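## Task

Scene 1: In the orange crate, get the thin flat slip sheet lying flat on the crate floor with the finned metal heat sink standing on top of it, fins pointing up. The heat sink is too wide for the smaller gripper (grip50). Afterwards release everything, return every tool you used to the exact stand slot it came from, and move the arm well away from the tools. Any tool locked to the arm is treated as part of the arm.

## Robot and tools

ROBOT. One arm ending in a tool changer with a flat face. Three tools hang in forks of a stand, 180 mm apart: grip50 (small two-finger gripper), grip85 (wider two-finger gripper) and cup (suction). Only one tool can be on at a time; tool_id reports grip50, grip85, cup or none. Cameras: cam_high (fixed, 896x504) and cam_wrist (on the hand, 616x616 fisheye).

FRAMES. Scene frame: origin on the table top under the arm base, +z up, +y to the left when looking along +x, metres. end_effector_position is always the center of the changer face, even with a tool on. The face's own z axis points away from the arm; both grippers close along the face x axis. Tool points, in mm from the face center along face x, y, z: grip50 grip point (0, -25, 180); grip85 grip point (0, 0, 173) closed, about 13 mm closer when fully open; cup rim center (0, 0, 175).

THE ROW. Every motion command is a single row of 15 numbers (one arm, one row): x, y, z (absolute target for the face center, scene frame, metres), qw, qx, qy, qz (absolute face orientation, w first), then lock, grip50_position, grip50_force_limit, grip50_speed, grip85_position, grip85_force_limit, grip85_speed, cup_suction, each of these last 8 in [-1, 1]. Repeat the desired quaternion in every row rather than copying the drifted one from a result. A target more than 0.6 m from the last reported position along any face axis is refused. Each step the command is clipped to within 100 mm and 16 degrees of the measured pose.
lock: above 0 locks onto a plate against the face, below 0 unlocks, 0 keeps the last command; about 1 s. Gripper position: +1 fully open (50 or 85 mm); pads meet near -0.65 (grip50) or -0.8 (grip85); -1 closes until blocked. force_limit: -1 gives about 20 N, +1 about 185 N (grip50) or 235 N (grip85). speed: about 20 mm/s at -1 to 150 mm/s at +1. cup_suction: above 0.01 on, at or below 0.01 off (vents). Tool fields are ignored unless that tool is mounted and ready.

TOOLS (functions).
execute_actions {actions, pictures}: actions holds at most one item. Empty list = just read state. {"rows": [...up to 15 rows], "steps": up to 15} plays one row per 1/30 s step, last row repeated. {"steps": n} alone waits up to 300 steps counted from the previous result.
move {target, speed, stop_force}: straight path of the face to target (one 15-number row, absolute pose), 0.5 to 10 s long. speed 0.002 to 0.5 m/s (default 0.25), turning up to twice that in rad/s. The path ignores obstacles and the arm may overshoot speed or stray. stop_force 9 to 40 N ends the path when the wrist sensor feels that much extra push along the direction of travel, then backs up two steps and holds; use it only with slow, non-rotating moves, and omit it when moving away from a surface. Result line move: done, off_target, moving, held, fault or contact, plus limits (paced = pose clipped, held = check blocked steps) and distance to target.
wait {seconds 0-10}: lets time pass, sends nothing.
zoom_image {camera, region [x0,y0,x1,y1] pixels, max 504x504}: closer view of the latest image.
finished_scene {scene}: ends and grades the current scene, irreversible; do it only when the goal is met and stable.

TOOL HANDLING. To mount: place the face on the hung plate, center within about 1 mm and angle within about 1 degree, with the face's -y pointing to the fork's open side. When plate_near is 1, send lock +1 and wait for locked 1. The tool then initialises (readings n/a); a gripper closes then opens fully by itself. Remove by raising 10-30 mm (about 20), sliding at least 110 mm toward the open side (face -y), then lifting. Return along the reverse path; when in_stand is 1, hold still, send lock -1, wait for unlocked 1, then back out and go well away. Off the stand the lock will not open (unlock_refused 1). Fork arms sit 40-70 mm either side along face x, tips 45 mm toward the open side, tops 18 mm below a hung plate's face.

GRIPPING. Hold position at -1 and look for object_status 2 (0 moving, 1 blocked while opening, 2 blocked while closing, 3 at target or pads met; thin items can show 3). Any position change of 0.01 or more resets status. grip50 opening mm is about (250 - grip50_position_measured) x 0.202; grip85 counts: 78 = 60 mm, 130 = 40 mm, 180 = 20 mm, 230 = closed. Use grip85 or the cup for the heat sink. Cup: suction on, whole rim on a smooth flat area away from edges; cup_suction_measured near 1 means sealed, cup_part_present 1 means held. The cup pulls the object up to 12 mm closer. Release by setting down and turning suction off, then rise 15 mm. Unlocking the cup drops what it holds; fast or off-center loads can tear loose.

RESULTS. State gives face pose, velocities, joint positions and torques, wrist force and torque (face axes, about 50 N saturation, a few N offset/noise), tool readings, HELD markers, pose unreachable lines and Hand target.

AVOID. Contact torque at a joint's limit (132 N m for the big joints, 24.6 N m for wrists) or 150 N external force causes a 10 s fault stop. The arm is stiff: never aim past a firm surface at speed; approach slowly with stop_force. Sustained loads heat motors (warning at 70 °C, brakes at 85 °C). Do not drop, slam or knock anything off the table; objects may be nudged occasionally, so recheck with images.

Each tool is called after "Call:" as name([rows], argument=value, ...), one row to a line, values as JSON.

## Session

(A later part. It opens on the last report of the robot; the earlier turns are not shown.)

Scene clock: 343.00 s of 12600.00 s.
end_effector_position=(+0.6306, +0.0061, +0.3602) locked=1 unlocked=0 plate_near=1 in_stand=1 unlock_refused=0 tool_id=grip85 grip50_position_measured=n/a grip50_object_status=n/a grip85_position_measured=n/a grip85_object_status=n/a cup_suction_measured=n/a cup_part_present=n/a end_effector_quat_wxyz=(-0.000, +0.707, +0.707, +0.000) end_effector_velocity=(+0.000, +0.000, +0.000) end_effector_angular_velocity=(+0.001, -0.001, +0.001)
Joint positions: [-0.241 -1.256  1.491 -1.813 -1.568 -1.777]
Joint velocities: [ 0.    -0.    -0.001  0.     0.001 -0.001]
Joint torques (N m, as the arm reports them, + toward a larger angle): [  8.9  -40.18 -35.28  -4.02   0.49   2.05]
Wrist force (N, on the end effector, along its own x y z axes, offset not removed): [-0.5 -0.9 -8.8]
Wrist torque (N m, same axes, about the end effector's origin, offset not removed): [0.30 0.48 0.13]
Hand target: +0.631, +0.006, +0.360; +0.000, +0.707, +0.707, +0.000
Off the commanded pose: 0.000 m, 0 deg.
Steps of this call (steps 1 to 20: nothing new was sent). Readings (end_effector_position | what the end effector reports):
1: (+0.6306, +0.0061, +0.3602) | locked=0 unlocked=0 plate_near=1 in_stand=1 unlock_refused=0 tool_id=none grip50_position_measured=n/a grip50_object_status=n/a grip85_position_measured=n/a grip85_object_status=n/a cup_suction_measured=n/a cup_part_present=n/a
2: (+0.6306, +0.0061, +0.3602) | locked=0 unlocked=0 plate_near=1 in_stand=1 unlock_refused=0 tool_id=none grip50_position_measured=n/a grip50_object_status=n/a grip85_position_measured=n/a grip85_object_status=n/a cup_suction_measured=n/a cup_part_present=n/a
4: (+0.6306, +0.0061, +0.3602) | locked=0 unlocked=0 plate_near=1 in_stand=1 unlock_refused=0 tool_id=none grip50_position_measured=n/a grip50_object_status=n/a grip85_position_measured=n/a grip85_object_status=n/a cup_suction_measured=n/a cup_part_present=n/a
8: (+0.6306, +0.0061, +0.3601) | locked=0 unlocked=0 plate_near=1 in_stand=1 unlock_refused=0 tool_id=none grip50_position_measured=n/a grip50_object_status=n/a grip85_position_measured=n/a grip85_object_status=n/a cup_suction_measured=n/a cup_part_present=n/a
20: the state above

Call:
move(target=[0.6306, 0.0061, 0.380, 0, 0.7071, 0.7071, 0, 0, 1, 0, 0, 1, -0.5, 0.5, 0], speed=0.06)

Call:
move(target=[0.500, 0.0062, 0.380, 0, 0.7071, 0.7071, 0, 0, 1, 0, 0, 1, -0.5, 0.5, 0], speed=0.2)

Scene clock: 346.97 s of 12600.00 s.
end_effector_position=(+0.6306, +0.0062, +0.3798) locked=1 unlocked=0 plate_near=1 in_stand=0 unlock_refused=0 tool_id=grip85 grip50_position_measured=n/a grip50_object_status=n/a grip85_position_measured=3 grip85_object_status=3 cup_suction_measured=n/a cup_part_present=n/a end_effector_quat_wxyz=(+0.000, +0.707, +0.707, -0.000) end_effector_velocity=(-0.000, -0.000, +0.002) end_effector_angular_velocity=(-0.000, +0.001, +0.000)
Joint positions: [-0.241 -1.266  1.453 -1.765 -1.568 -1.777]
Joint velocities: [-0.    -0.001 -0.004  0.006 -0.001 -0.001]
Joint torques (N m, as the arm reports them, + toward a larger angle): [ -3.01 -54.38 -40.54  -2.99  -1.14  -1.98]
Wrist force (N, on the end effector, along its own x y z axes, offset not removed): [0.6 0.6 -0.2]
Wrist torque (N m, same axes, about the end effector's origin, offset not removed): [0.10 -0.09 0.23]
Hand target: +0.631, +0.006, +0.380; +0.000, +0.707, +0.707, +0.000
Off the commanded pose: 0.000 m, 0 deg.
move: done
camera_calibration (this result's frames):
cam_wrist: T_world_to_cam=[[-0.0537058, 0.998246, 0.0249275, 0.015918], [0.947418, 0.0430532, 0.317089, -0.666455], [0.31546, 0.0406463, -0.948068, 0.210925], [0, 0, 0, 1]] pos_world=[0.565728, 0.00422966, 0.4109]

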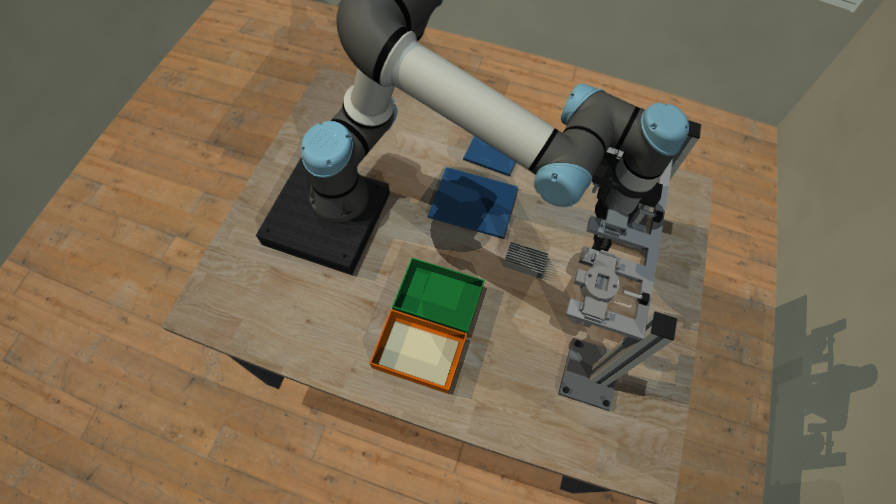

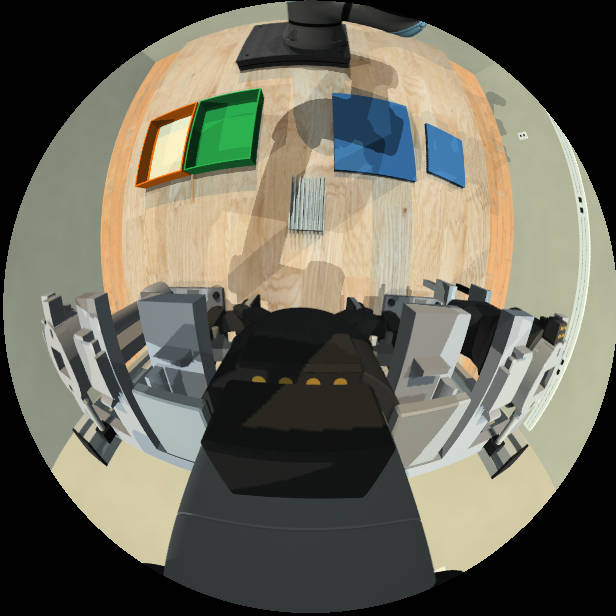

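Scene clock: 348.20 s of 12600.00 s.
end_effector_position=(+0.5002, +0.0063, +0.3801) locked=1 unlocked=0 plate_near=1 in_stand=0 unlock_refused=0 tool_id=grip85 grip50_position_measured=n/a grip50_object_status=n/a grip85_position_measured=3 grip85_object_status=3 cup_suction_measured=n/a cup_part_present=n/a end_effector_quat_wxyz=(-0.000, +0.707, +0.707, +0.000) end_effector_velocity=(-0.002, -0.000, +0.002) end_effector_angular_velocity=(-0.001, -0.003, -0.001)
Joint positions: [-0.296 -1.576  1.817 -1.818 -1.567 -1.832]
Joint velocities: [-0.002 -0.008  0.004  0.    -0.    -0.001]
Joint torques (N m, as the arm reports them, + toward a larger angle): [ -5.67 -39.06 -25.71  -2.96   2.6   -2.28]
Wrist force (N, on the end effector, along its own x y z axes, offset not removed): [0.4 -1.0 0.4]
Wrist torque (N m, same axes, about the end effector's origin, offset not removed): [0.04 0.01 0.10]
Hand target: +0.500, +0.006, +0.380; -0.000, +0.707, +0.707, +0.000
Off the commanded pose: 0.000 m, 0 deg.
move: done
camera_calibration (this result's frames):
cam_wrist: T_world_to_cam=[[-0.0536986, 0.998242, 0.0250908, 0.00873315], [0.947397, 0.0429917, 0.31716, -0.543048], [0.315523, 0.040802, -0.94804, 0.252267], [0, 0, 0, 1]] pos_world=[0.435355, 0.00433578, 0.411173]

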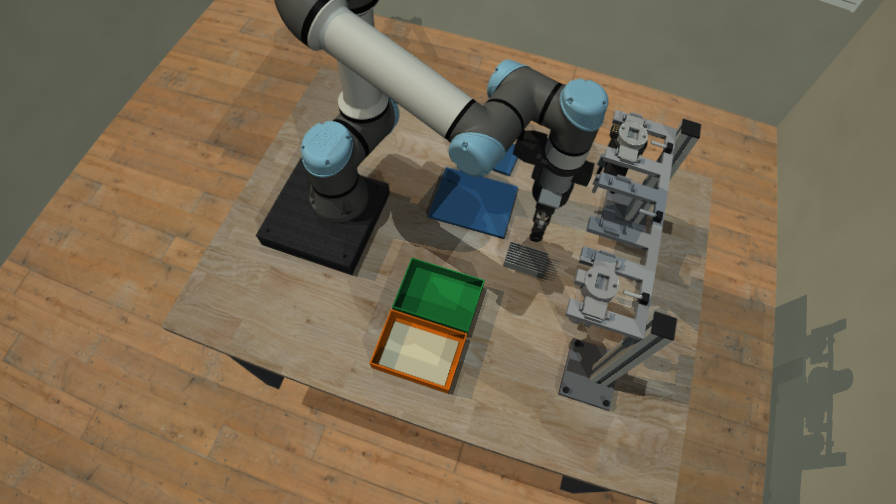

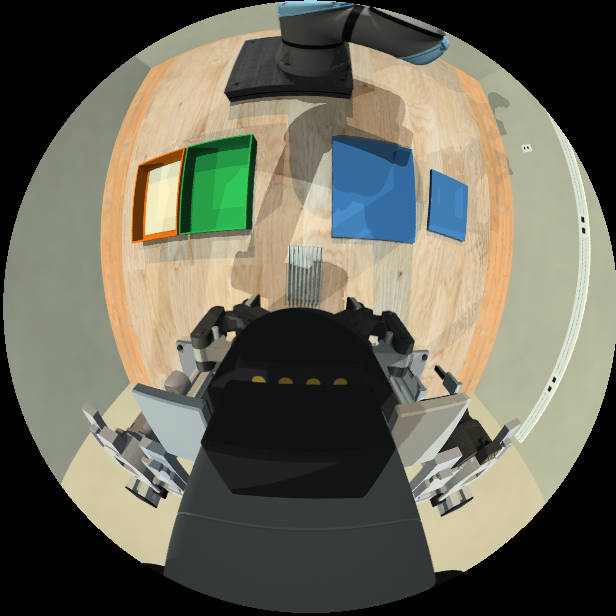

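Call:
execute_actions(actions=[])

Scene clock: 358.50 s of 12600.00 s.
end_effector_position=(+0.5000, +0.0063, +0.3801) locked=1 unlocked=0 plate_near=1 in_stand=0 unlock_refused=0 tool_id=grip85 grip50_position_measured=n/a grip50_object_status=n/a grip85_position_measured=3 grip85_object_status=3 cup_suction_measured=n/a cup_part_present=n/a end_effector_quat_wxyz=(-0.000, +0.707, +0.707, +0.000) end_effector_velocity=(-0.000, +0.000, -0.000) end_effector_angular_velocity=(+0.000, -0.000, +0.001)
Joint positions: [-0.296 -1.577  1.817 -1.818 -1.567 -1.832]
Joint velocities: [ 0.    -0.     0.001 -0.001  0.001 -0.001]
Joint torques (N m, as the arm reports them, + toward a larger angle): [ -6.27 -39.68 -24.3   -3.08   2.44  -2.41]
Wrist force (N, on the end effector, along its own x y z axes, offset not removed): [-0.7 0.3 -0.6]
Wrist torque (N m, same axes, about the end effector's origin, offset not removed): [0.23 0.05 0.14]
Hand target: +0.500, +0.006, +0.380; -0.000, +0.707, +0.707, +0.000
Off the commanded pose: 0.000 m, 0 deg.
Steps of this call (steps 1 to 309: nothing new was sent). Readings (end_effector_position | what the end effector reports):
1: (+0.5002, +0.0063, +0.3801) | locked=1 unlocked=0 plate_near=1 in_stand=0 unlock_refused=0 tool_id=grip85 grip50_position_measured=n/a grip50_object_status=n/a grip85_position_measured=3 grip85_object_status=3 cup_suction_measured=n/a cup_part_present=n/a
2: (+0.5001, +0.0063, +0.3801) | locked=1 unlocked=0 plate_near=1 in_stand=0 unlock_refused=0 tool_id=grip85 grip50_position_measured=n/a grip50_object_status=n/a grip85_position_measured=3 grip85_object_status=3 cup_suction_measured=n/a cup_part_present=n/a
4: (+0.5001, +0.0063, +0.3801) | locked=1 unlocked=0 plate_near=1 in_stand=0 unlock_refused=0 tool_id=grip85 grip50_position_measured=n/a grip50_object_status=n/a grip85_position_measured=3 grip85_object_status=3 cup_suction_measured=n/a cup_part_present=n/a
8: (+0.5000, +0.0063, +0.3801) | locked=1 unlocked=0 plate_near=1 in_stand=0 unlock_refused=0 tool_id=grip85 grip50_position_measured=n/a grip50_object_status=n/a grip85_position_measured=3 grip85_object_status=3 cup_suction_measured=n/a cup_part_present=n/a
309: the state above
camera_calibration (this result's frames):
cam_wrist: T_world_to_cam=[[-0.0537071, 0.998241, 0.0251061, 0.00872808], [0.947382, 0.042993, 0.317205, -0.54284], [0.315568, 0.0408213, -0.948025, 0.252345], [0, 0, 0, 1]] pos_world=[0.435114, 0.00432455, 0.411201]

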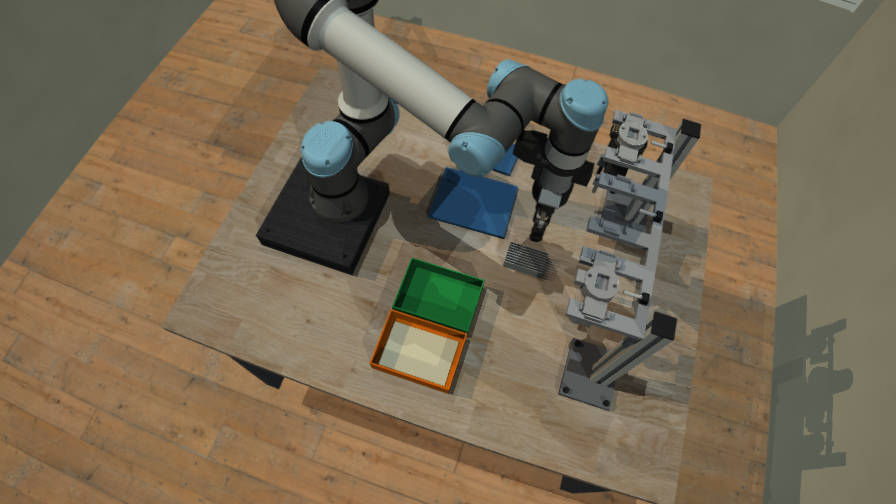

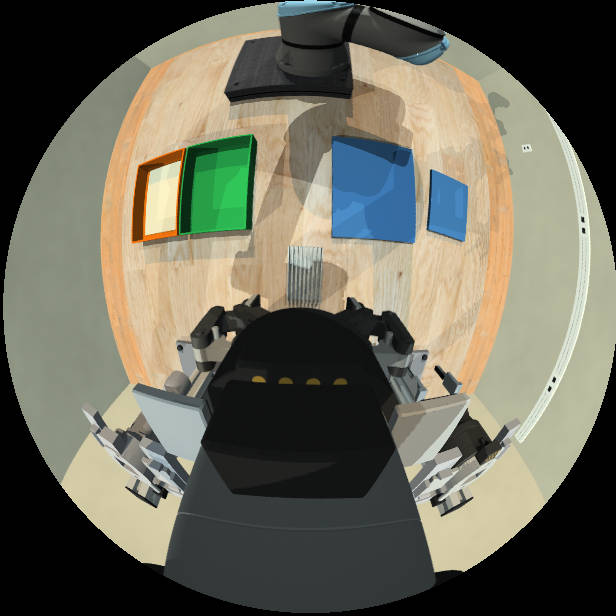

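Call:
move(target=[0.500,0.0062,0.1965,0,0.7071,0.7071,0,0,1,0,0,1,-0.5,0.5,0], speed=0.15)

Call:
move(target=[0.500,0.0062,0.1965,0,0.7071,0.7071,0,0,1,0,0,-1,-0.5,-0.5,0], speed=0.05)

Scene clock: 362.80 s of 12600.00 s.
end_effector_position=(+0.4997, +0.0063, +0.1968) locked=1 unlocked=0 plate_near=1 in_stand=0 unlock_refused=0 tool_id=grip85 grip50_position_measured=n/a grip50_object_status=n/a grip85_position_measured=3 grip85_object_status=3 cup_suction_measured=n/a cup_part_present=n/a end_effector_quat_wxyz=(-0.000, +0.707, +0.707, -0.000) end_effector_velocity=(-0.000, +0.000, -0.002) end_effector_angular_velocity=(-0.000, +0.000, -0.001)
Joint positions: [-0.295 -1.353  2.1   -2.325 -1.567 -1.831]
Joint velocities: [ 0.001  0.004  0.002 -0.006 -0.     0.002]
Joint torques (N m, as the arm reports them, + toward a larger angle): [  8.34 -25.35 -18.61  -5.61  -2.42   2.14]
Wrist force (N, on the end effector, along its own x y z axes, offset not removed): [0.0 -0.4 0.3]
Wrist torque (N m, same axes, about the end effector's origin, offset not removed): [0.13 0.00 0.22]
Hand target: +0.500, +0.006, +0.197; -0.000, +0.707, +0.707, -0.000
Off the commanded pose: 0.000 m, 0 deg.
move: done
camera_calibration (this result's frames):
cam_wrist: T_world_to_cam=[[-0.0537065, 0.998244, 0.0249765, 0.0133317], [0.947442, 0.0430413, 0.31702, -0.484428], [0.315389, 0.0406898, -0.94809, 0.0787583], [0, 0, 0, 1]] pos_world=[0.434844, 0.00433744, 0.22791]

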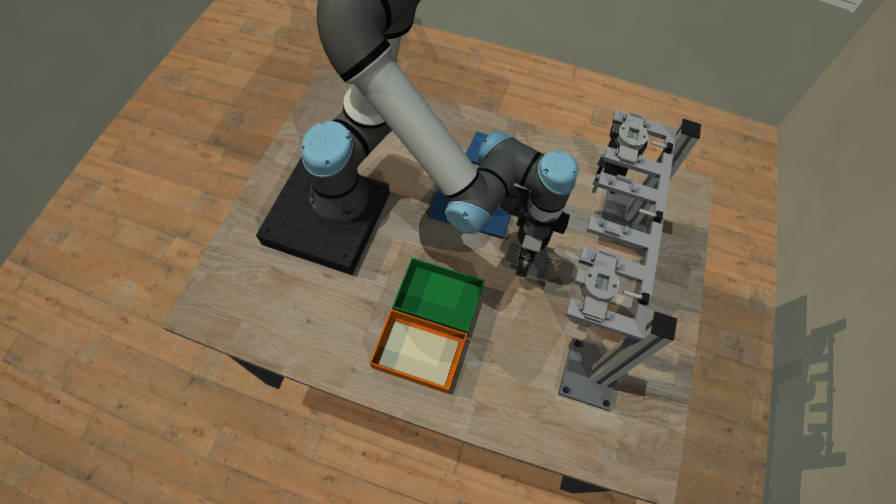

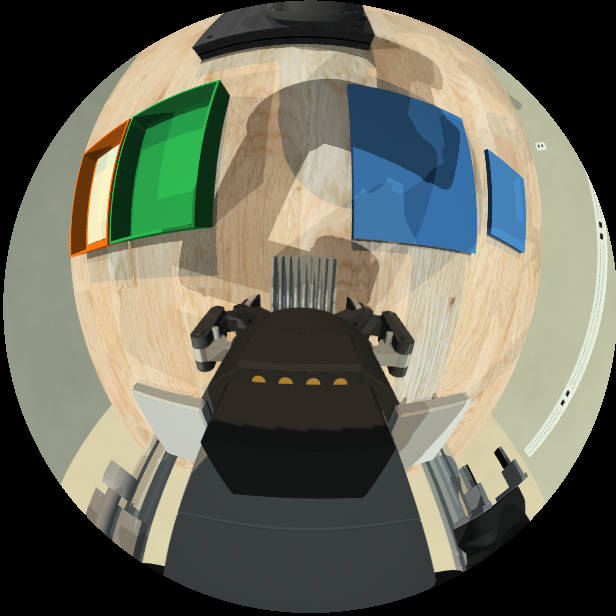

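Scene clock: 363.67 s of 12600.00 s.
end_effector_position=(+0.5000, +0.0062, +0.1966) locked=1 unlocked=0 plate_near=1 in_stand=0 unlock_refused=0 tool_id=grip85 grip50_position_measured=n/a grip50_object_status=n/a grip85_position_measured=80 grip85_object_status=2 cup_suction_measured=n/a cup_part_present=n/a end_effector_quat_wxyz=(+0.000, +0.707, +0.707, +0.000) end_effector_velocity=(+0.000, -0.000, +0.001) end_effector_angular_velocity=(-0.000, -0.002, -0.001)
Joint positions: [-0.295 -1.352  2.1   -2.326 -1.567 -1.831]
Joint velocities: [-0.001 -0.001 -0.    -0.     0.     0.001]
Joint torques (N m, as the arm reports them, + toward a larger angle): [  7.18 -17.57 -25.11  -4.76  -1.83   1.95]
Wrist force (N, on the end effector, along its own x y z axes, offset not removed): [-0.8 -8.0 -26.5]
Wrist torque (N m, same axes, about the end effector's origin, offset not removed): [1.28 0.50 0.24]
Hand target: +0.500, +0.006, +0.196; -0.000, +0.707, +0.707, -0.000
Off the commanded pose: 0.000 m, 0 deg.
move: done
camera_calibration (this result's frames):
cam_wrist: T_world_to_cam=[[-0.0537169, 0.998246, 0.0249019, 0.0134412], [0.947367, 0.0430653, 0.31724, -0.484653], [0.315611, 0.0406324, -0.948018, 0.0783437], [0, 0, 0, 1]] pos_world=[0.43514, 0.00427078, 0.227688]

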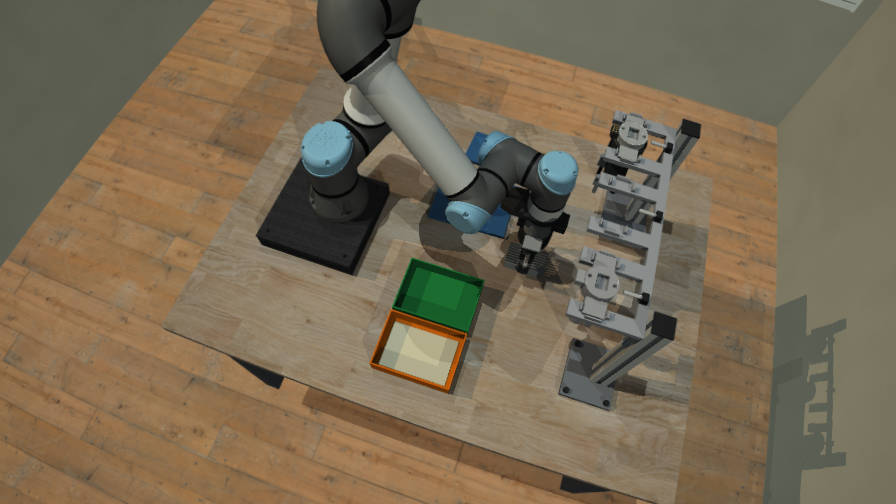

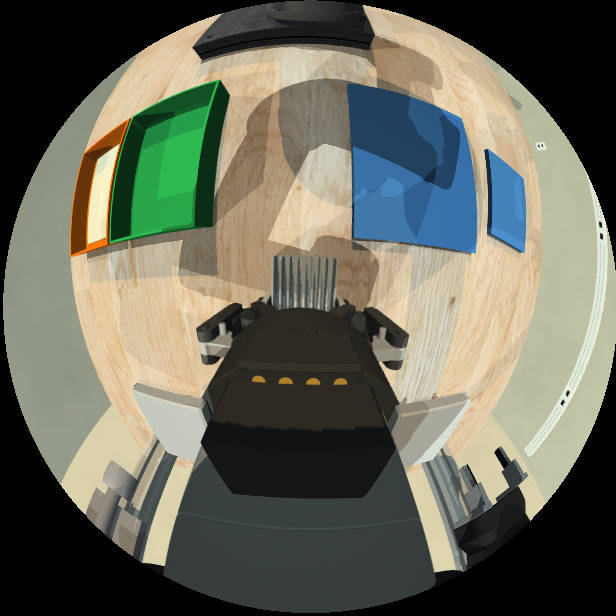

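Call:
move(target=[0.500,0.0062,0.262,0,0.7071,0.7071,0,0,1,0,0,-1,-0.5,-0.5,0], speed=0.15)

Call:
move(target=[0.330,-0.3036,0.262,0,0.9999,0.0131,0,0,1,0,0,-1,-0.5,-0.5,0], speed=0.3)

Scene clock: 367.57 s of 12600.00 s.
end_effector_position=(+0.5001, +0.0062, +0.2618) locked=1 unlocked=0 plate_near=1 in_stand=0 unlock_refused=0 tool_id=grip85 grip50_position_measured=n/a grip50_object_status=n/a grip85_position_measured=80 grip85_object_status=2 cup_suction_measured=n/a cup_part_present=n/a end_effector_quat_wxyz=(+0.000, +0.707, +0.707, +0.000) end_effector_velocity=(+0.000, -0.000, +0.002) end_effector_angular_velocity=(+0.000, -0.001, -0.000)
Joint positions: [-0.296 -1.459  2.021 -2.14  -1.567 -1.831]
Joint velocities: [-0.    -0.003 -0.004  0.006  0.    -0.   ]
Joint torques (N m, as the arm reports them, + toward a larger angle): [ -5.16 -41.52 -37.66  -3.41   2.19  -2.44]
Wrist force (N, on the end effector, along its own x y z axes, offset not removed): [0.2 -1.3 1.0]
Wrist torque (N m, same axes, about the end effector's origin, offset not removed): [0.02 0.07 0.25]
Hand target: +0.500, +0.006, +0.262; +0.000, +0.707, +0.707, +0.000
Off the commanded pose: 0.000 m, 0 deg.
move: done
camera_calibration (this result's frames):
cam_wrist: T_world_to_cam=[[-0.0537234, 0.998244, 0.024938, 0.0118195], [0.947406, 0.0430651, 0.317123, -0.505361], [0.315492, 0.0406633, -0.948057, 0.140198], [0, 0, 0, 1]] pos_world=[0.435186, 0.0042637, 0.292882]

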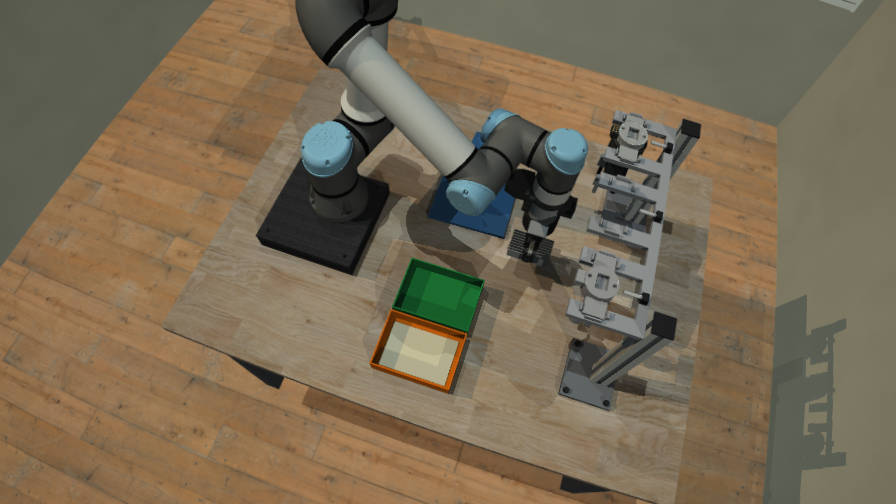

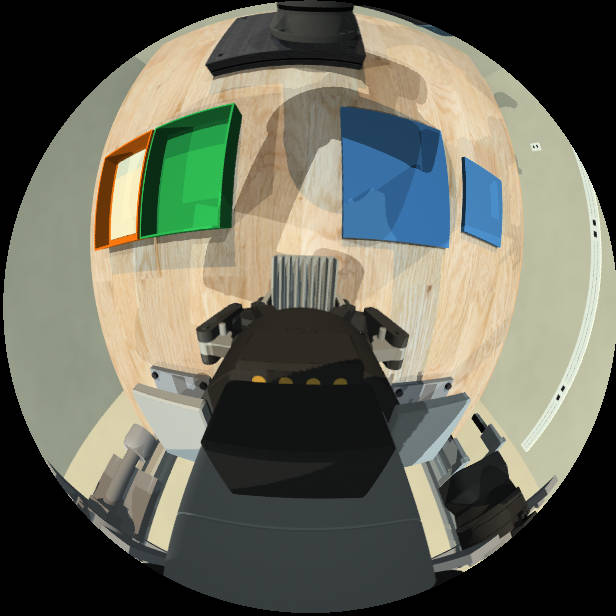

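Scene clock: 370.70 s of 12600.00 s.
end_effector_position=(+0.3304, -0.3032, +0.2620) locked=1 unlocked=0 plate_near=1 in_stand=0 unlock_refused=0 tool_id=grip85 grip50_position_measured=n/a grip50_object_status=n/a grip85_position_measured=80 grip85_object_status=2 cup_suction_measured=n/a cup_part_present=n/a end_effector_quat_wxyz=(-0.001, +1.000, +0.013, +0.001) end_effector_velocity=(-0.001, -0.002, +0.000) end_effector_angular_velocity=(-0.000, -0.000, -0.008)
Joint positions: [-1.087 -1.578  2.151 -2.147 -1.561 -1.079]
Joint velocities: [-0.004  0.001 -0.001 -0.     0.     0.004]
Joint torques (N m, as the arm reports them, + toward a larger angle): [ -5.24 -18.68 -36.51  -5.78   2.3    2.12]
Wrist force (N, on the end effector, along its own x y z axes, offset not removed): [0.9 -2.0 2.2]
Wrist torque (N m, same axes, about the end effector's origin, offset not removed): [0.01 -0.10 0.20]
Hand target: +0.330, -0.303, +0.262; -0.001, +1.000, +0.013, +0.001
Off the commanded pose: 0.001 m, 0 deg.
move: done
camera_calibration (this result's frames):
cam_wrist: T_world_to_cam=[[0.996367, 0.0806073, 0.0274844, -0.314287], [0.0678293, -0.94625, 0.316245, -0.340478], [0.0514987, -0.313232, -0.948279, 0.186557], [0, 0, 0, 1]] pos_world=[0.326632, -0.238407, 0.29322]

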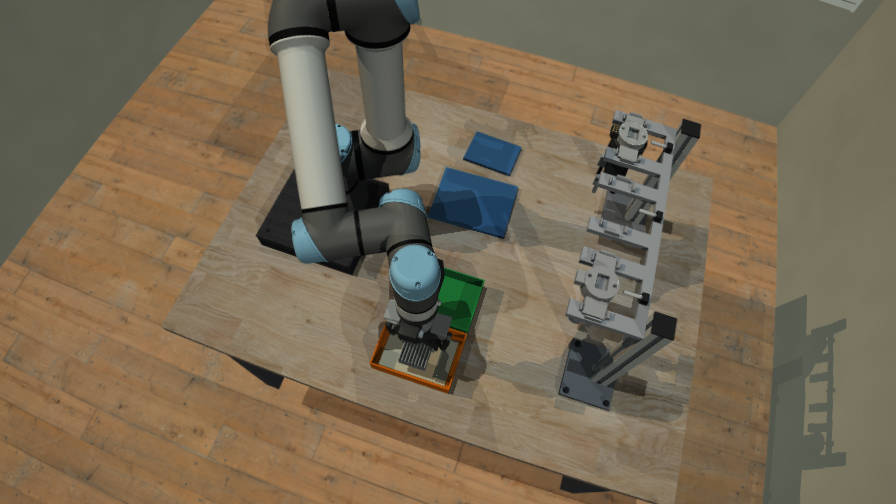

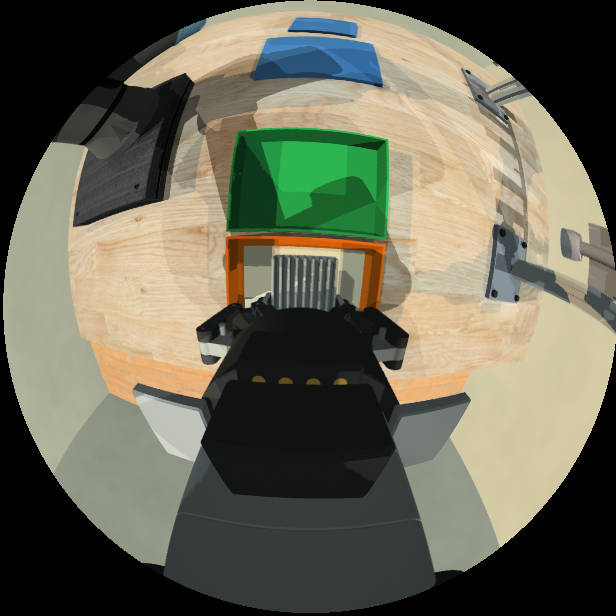

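Call:
move(target=[0.330,-0.3036,0.208,0,0.9999,0.0131,0,0,1,0,0,-1,-0.5,-0.5,0], speed=0.08, stop_force=15)

Call:
zoom_image(camera="cam_wrist", region=[200,200,420,330])

Call:
zoom_image(camera="cam_high", region=[350,280,500,400])

Scene clock: 375.03 s of 12600.00 s.
end_effector_position=(+0.3299, -0.3035, +0.2083) locked=1 unlocked=0 plate_near=1 in_stand=0 unlock_refused=0 tool_id=grip85 grip50_position_measured=n/a grip50_object_status=n/a grip85_position_measured=80 grip85_object_status=2 cup_suction_measured=n/a cup_part_present=n/a end_effector_quat_wxyz=(-0.000, +1.000, +0.013, -0.000) end_effector_velocity=(-0.000, -0.000, -0.003) end_effector_angular_velocity=(+0.001, +0.001, -0.001)
Joint positions: [-1.087 -1.482  2.224 -2.314 -1.563 -1.077]
Joint velocities: [-0.001  0.006  0.003 -0.008 -0.001 -0.   ]
Joint torques (N m, as the arm reports them, + toward a larger angle): [  8.44 -21.37 -19.61  -5.89  -3.02   2.26]
Wrist force (N, on the end effector, along its own x y z axes, offset not removed): [0.4 0.1 2.1]
Wrist torque (N m, same axes, about the end effector's origin, offset not removed): [0.20 -0.02 0.14]
Hand target: +0.330, -0.304, +0.208; -0.000, +1.000, +0.013, -0.000
Off the commanded pose: 0.000 m, 0 deg.
move: done
camera_calibration (this result's frames):
cam_wrist: T_world_to_cam=[[0.996495, 0.0798367, 0.0249625, -0.312099], [0.0678479, -0.945983, 0.317039, -0.323845], [0.0489255, -0.314234, -0.948084, 0.135976], [0, 0, 0, 1]] pos_world=[0.326325, -0.238706, 0.239378]

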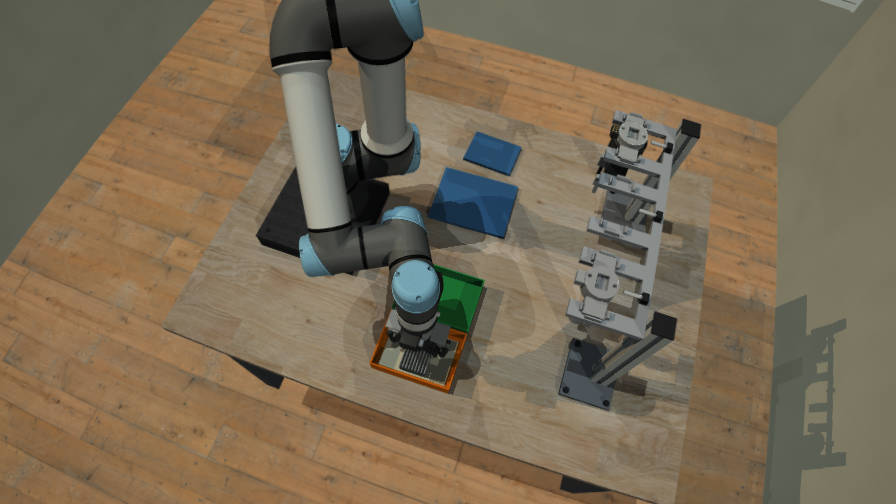

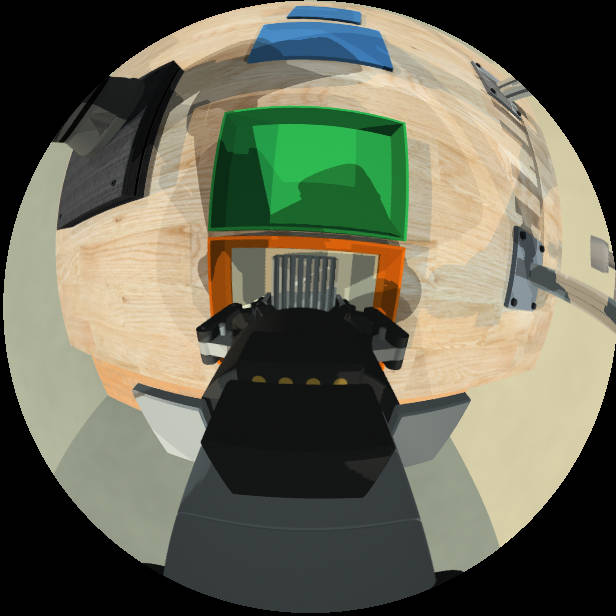

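Region (200, 200, 420, 330) of cam_wrist's 616x616 image, scaled by 2.291, with more detail than that image has; it fills the top 298 rows of this view, and the rest is white.

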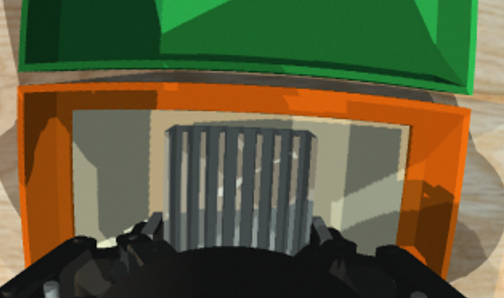

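Region (350, 280, 500, 400) of cam_high's 896x504 image, scaled by 3.360, with more detail than that image has; it fills the top 403 rows of this view, and the rest is white.

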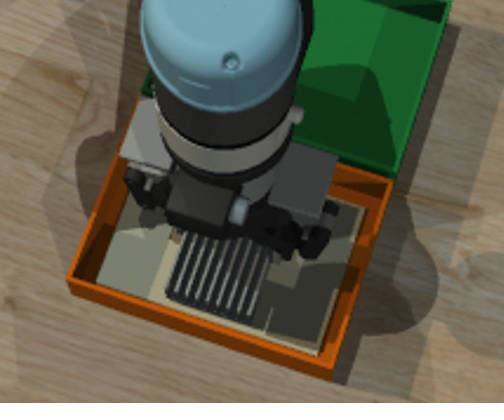

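Call:
move(target=[0.330,-0.3028,0.196,0,0.9999,0.0131,0,0,1,0,0,-1,-0.5,-0.5,0], speed=0.008, stop_force=10)

Scene clock: 378.97 s of 12600.00 s.
end_effector_position=(+0.3300, -0.3031, +0.2013) locked=1 unlocked=0 plate_near=1 in_stand=0 unlock_refused=0 tool_id=grip85 grip50_position_measured=n/a grip50_object_status=n/a grip85_position_measured=80 grip85_object_status=2 cup_suction_measured=n/a cup_part_present=n/a end_effector_quat_wxyz=(+0.000, +1.000, +0.013, -0.000) end_effector_velocity=(-0.000, +0.001, +0.002) end_effector_angular_velocity=(+0.003, +0.003, +0.002)
Joint positions: [-1.086 -1.469  2.232 -2.337 -1.563 -1.077]
Joint velocities: [ 0.001 -0.004 -0.002  0.01  -0.001 -0.002]
Joint torques (N m, as the arm reports them, + toward a larger angle): [  3.01 -24.1  -15.16   2.78  -1.31   1.48]
Wrist force (N, on the end effector, along its own x y z axes, offset not removed): [2.9 5.6 -38.0]
Wrist torque (N m, same axes, about the end effector's origin, offset not removed): [-1.04 0.32 0.08]
Hand target: +0.330, -0.303, +0.202; +0.000, +1.000, +0.013, +0.000
Off the commanded pose: 0.005 m, 0 deg.
move: contact
camera_calibration (this result's frames):
cam_wrist: T_world_to_cam=[[0.996494, 0.0798703, 0.0249121, -0.311981], [0.0678895, -0.94594, 0.317157, -0.321259], [0.0488968, -0.314354, -0.948046, 0.129433], [0, 0, 0, 1]] pos_world=[0.326369, -0.238286, 0.23237]

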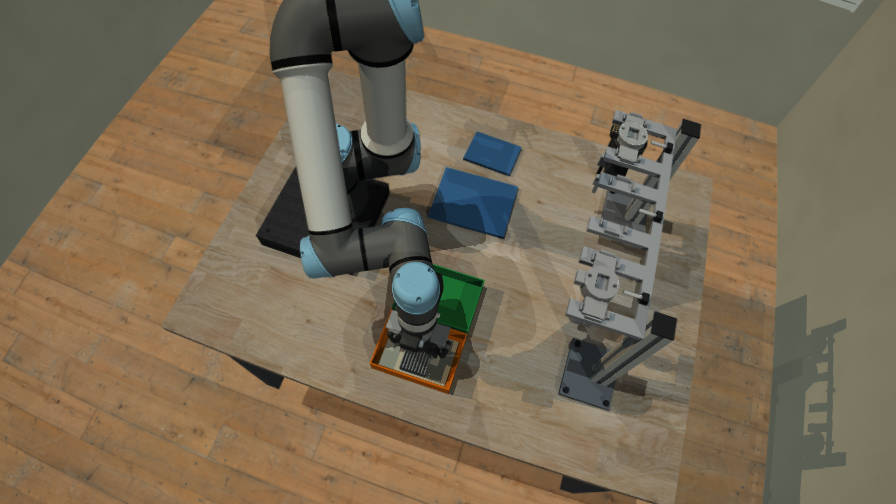

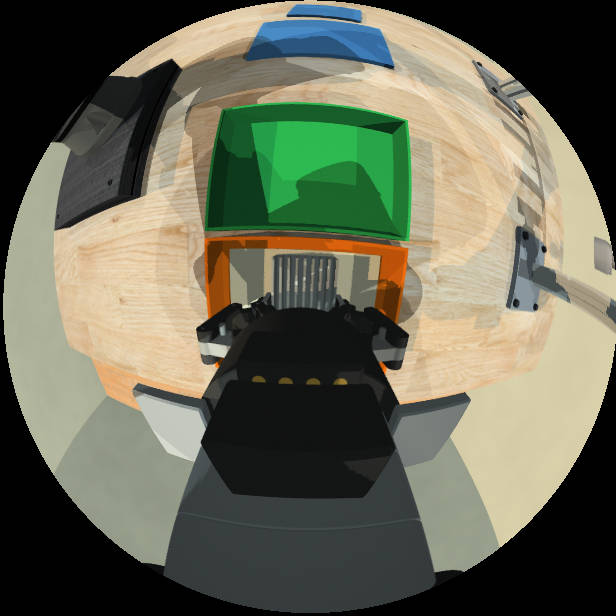

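Call:
move(target=[0.330,-0.3031,0.2020,0,0.9999,0.0131,0,0,1,0,0,1,-0.5,0.5,0], speed=0.02)

Call:
move(target=[0.330,-0.3031,0.265,0,0.9999,0.0131,0,0,1,0,0,1,-0.5,0.5,0], speed=0.15)

Call:
move(target=[0.500,0.0061,0.380,0,0.7071,0.7071,0,0,1,0,0,1,-0.5,0.5,0], speed=0.35)

Call:
zoom_image(camera="cam_high", region=[350,280,500,400])

Call:
zoom_image(camera="cam_wrist", region=[110,130,270,260])

Scene clock: 383.37 s of 12600.00 s.
end_effector_position=(+0.3300, -0.3031, +0.2020) locked=1 unlocked=0 plate_near=1 in_stand=0 unlock_refused=0 tool_id=grip85 grip50_position_measured=n/a grip50_object_status=n/a grip85_position_measured=3 grip85_object_status=3 cup_suction_measured=n/a cup_part_present=n/a end_effector_quat_wxyz=(-0.000, +1.000, +0.013, -0.000) end_effector_velocity=(+0.000, -0.001, +0.001) end_effector_angular_velocity=(-0.002, -0.001, +0.001)
Joint positions: [-1.086 -1.47   2.232 -2.335 -1.563 -1.077]
Joint velocities: [-0.    -0.001 -0.001 -0.    -0.001 -0.001]
Joint torques (N m, as the arm reports them, + toward a larger angle): [  0.38 -37.62 -32.67  -2.78   2.53  -0.37]
Wrist force (N, on the end effector, along its own x y z axes, offset not removed): [0.1 -0.7 -0.4]
Wrist torque (N m, same axes, about the end effector's origin, offset not removed): [0.05 -0.06 0.16]
Hand target: +0.330, -0.303, +0.202; +0.000, +1.000, +0.013, +0.000
Off the commanded pose: 0.000 m, 0 deg.
move: done
camera_calibration (this result's frames):
cam_wrist: T_world_to_cam=[[0.996495, 0.0798427, 0.0249708, -0.312001], [0.0678489, -0.94597, 0.317077, -0.321488], [0.0489379, -0.314271, -0.948071, 0.130134], [0, 0, 0, 1]] pos_world=[0.326352, -0.238309, 0.233104]

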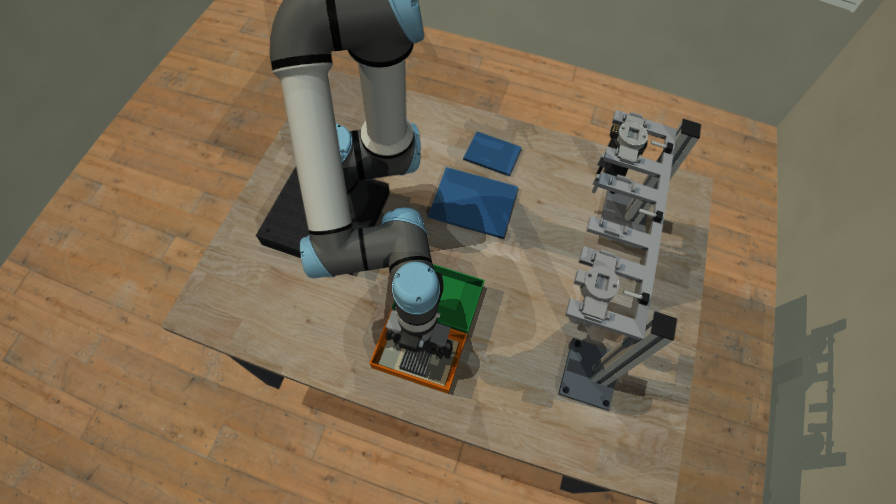

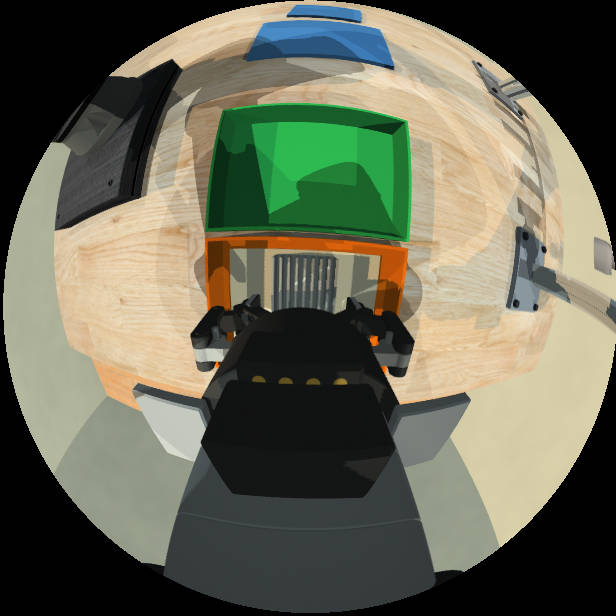

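Scene clock: 384.33 s of 12600.00 s.
end_effector_position=(+0.3300, -0.3032, +0.2648) locked=1 unlocked=0 plate_near=1 in_stand=0 unlock_refused=0 tool_id=grip85 grip50_position_measured=n/a grip50_object_status=n/a grip85_position_measured=3 grip85_object_status=3 cup_suction_measured=n/a cup_part_present=n/a end_effector_quat_wxyz=(+0.000, +1.000, +0.013, +0.000) end_effector_velocity=(-0.000, +0.000, +0.001) end_effector_angular_velocity=(+0.003, +0.001, +0.000)
Joint positions: [-1.087 -1.582  2.147 -2.138 -1.563 -1.078]
Joint velocities: [ 0.    -0.001 -0.002  0.006  0.    -0.   ]
Joint torques (N m, as the arm reports them, + toward a larger angle): [ -5.87 -36.49 -36.41  -2.9    2.4   -2.38]
Wrist force (N, on the end effector, along its own x y z axes, offset not removed): [1.2 -1.0 -0.6]
Wrist torque (N m, same axes, about the end effector's origin, offset not removed): [0.07 -0.03 0.17]
Hand target: +0.330, -0.303, +0.265; +0.000, +1.000, +0.013, +0.000
Off the commanded pose: 0.000 m, 0 deg.
move: done
camera_calibration (this result's frames):
cam_wrist: T_world_to_cam=[[0.996494, 0.0798414, 0.0250049, -0.313642], [0.0678339, -0.945951, 0.317137, -0.341447], [0.048974, -0.314329, -0.94805, 0.18961], [0, 0, 0, 1]] pos_world=[0.326418, -0.23835, 0.295888]

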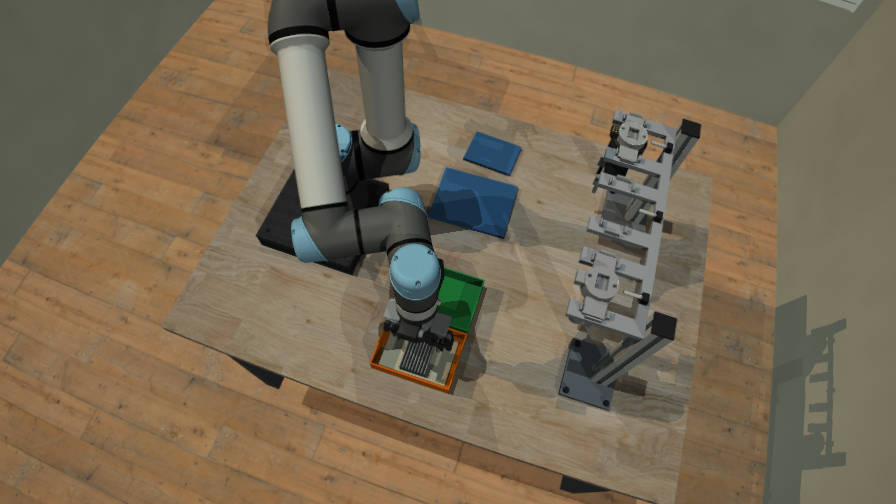

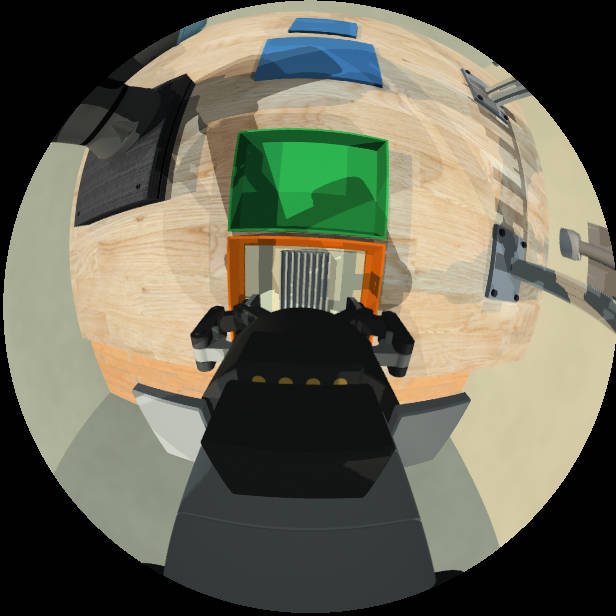

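Scene clock: 387.13 s of 12600.00 s.
end_effector_position=(+0.4997, +0.0057, +0.3799) locked=1 unlocked=0 plate_near=1 in_stand=0 unlock_refused=0 tool_id=grip85 grip50_position_measured=n/a grip50_object_status=n/a grip85_position_measured=3 grip85_object_status=3 cup_suction_measured=n/a cup_part_present=n/a end_effector_quat_wxyz=(-0.000, +0.707, +0.707, -0.001) end_effector_velocity=(+0.001, +0.002, +0.001) end_effector_angular_velocity=(+0.001, -0.000, +0.007)
Joint positions: [-0.297 -1.577  1.817 -1.816 -1.569 -1.832]
Joint velocities: [ 0.004  0.001 -0.004  0.003  0.001 -0.003]
Joint torques (N m, as the arm reports them, + toward a larger angle): [  7.33 -21.1  -37.98  -3.06  -2.9   -2.3 ]
Wrist force (N, on the end effector, along its own x y z axes, offset not removed): [-2.1 -0.8 -0.3]
Wrist torque (N m, same axes, about the end effector's origin, offset not removed): [0.08 0.24 0.15]
Hand target: +0.500, +0.006, +0.380; -0.000, +0.707, +0.707, -0.001
Off the commanded pose: 0.001 m, 0 deg.
move: done
camera_calibration (this result's frames):
cam_wrist: T_world_to_cam=[[-0.0527812, 0.998317, 0.024039, 0.00925834], [0.948199, 0.0425509, 0.314813, -0.541961], [0.31326, 0.0394099, -0.948849, 0.253715], [0, 0, 0, 1]] pos_world=[0.434896, 0.00381924, 0.411131]

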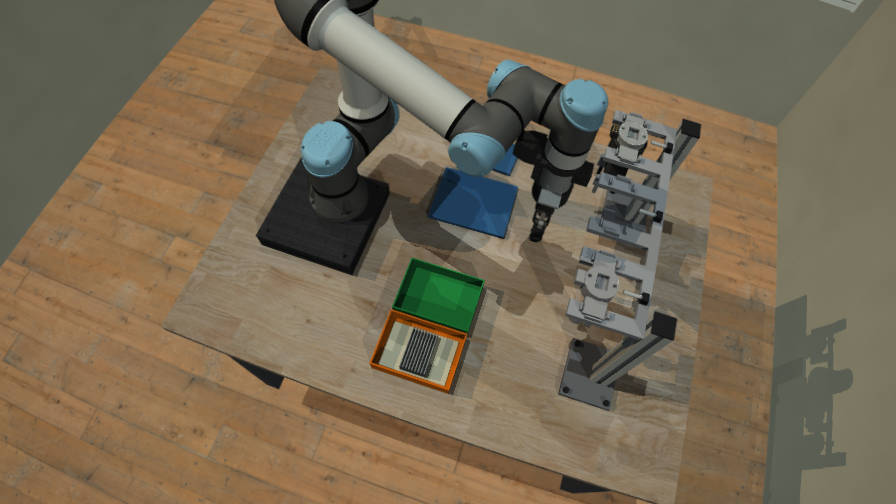

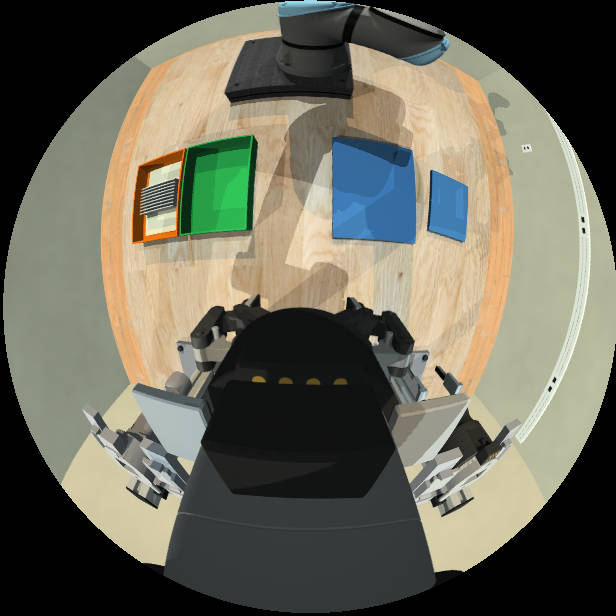

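Region (350, 280, 500, 400) of cam_high's 896x504 image, scaled by 3.360, with more detail than that image has; it fills the top 403 rows of this view, and the rest is white.

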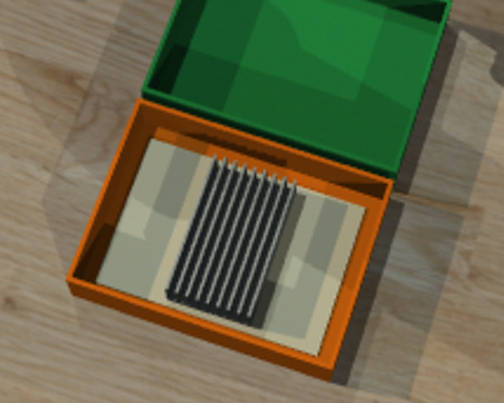

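Region (110, 130, 270, 260) of cam_wrist's 616x616 image, scaled by 3.150, with more detail than that image has; it fills the top 410 rows of this view, and the rest is white.

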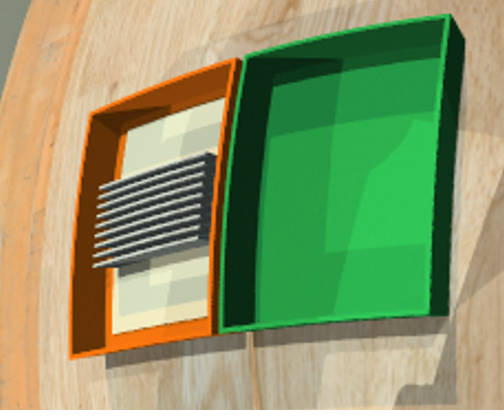

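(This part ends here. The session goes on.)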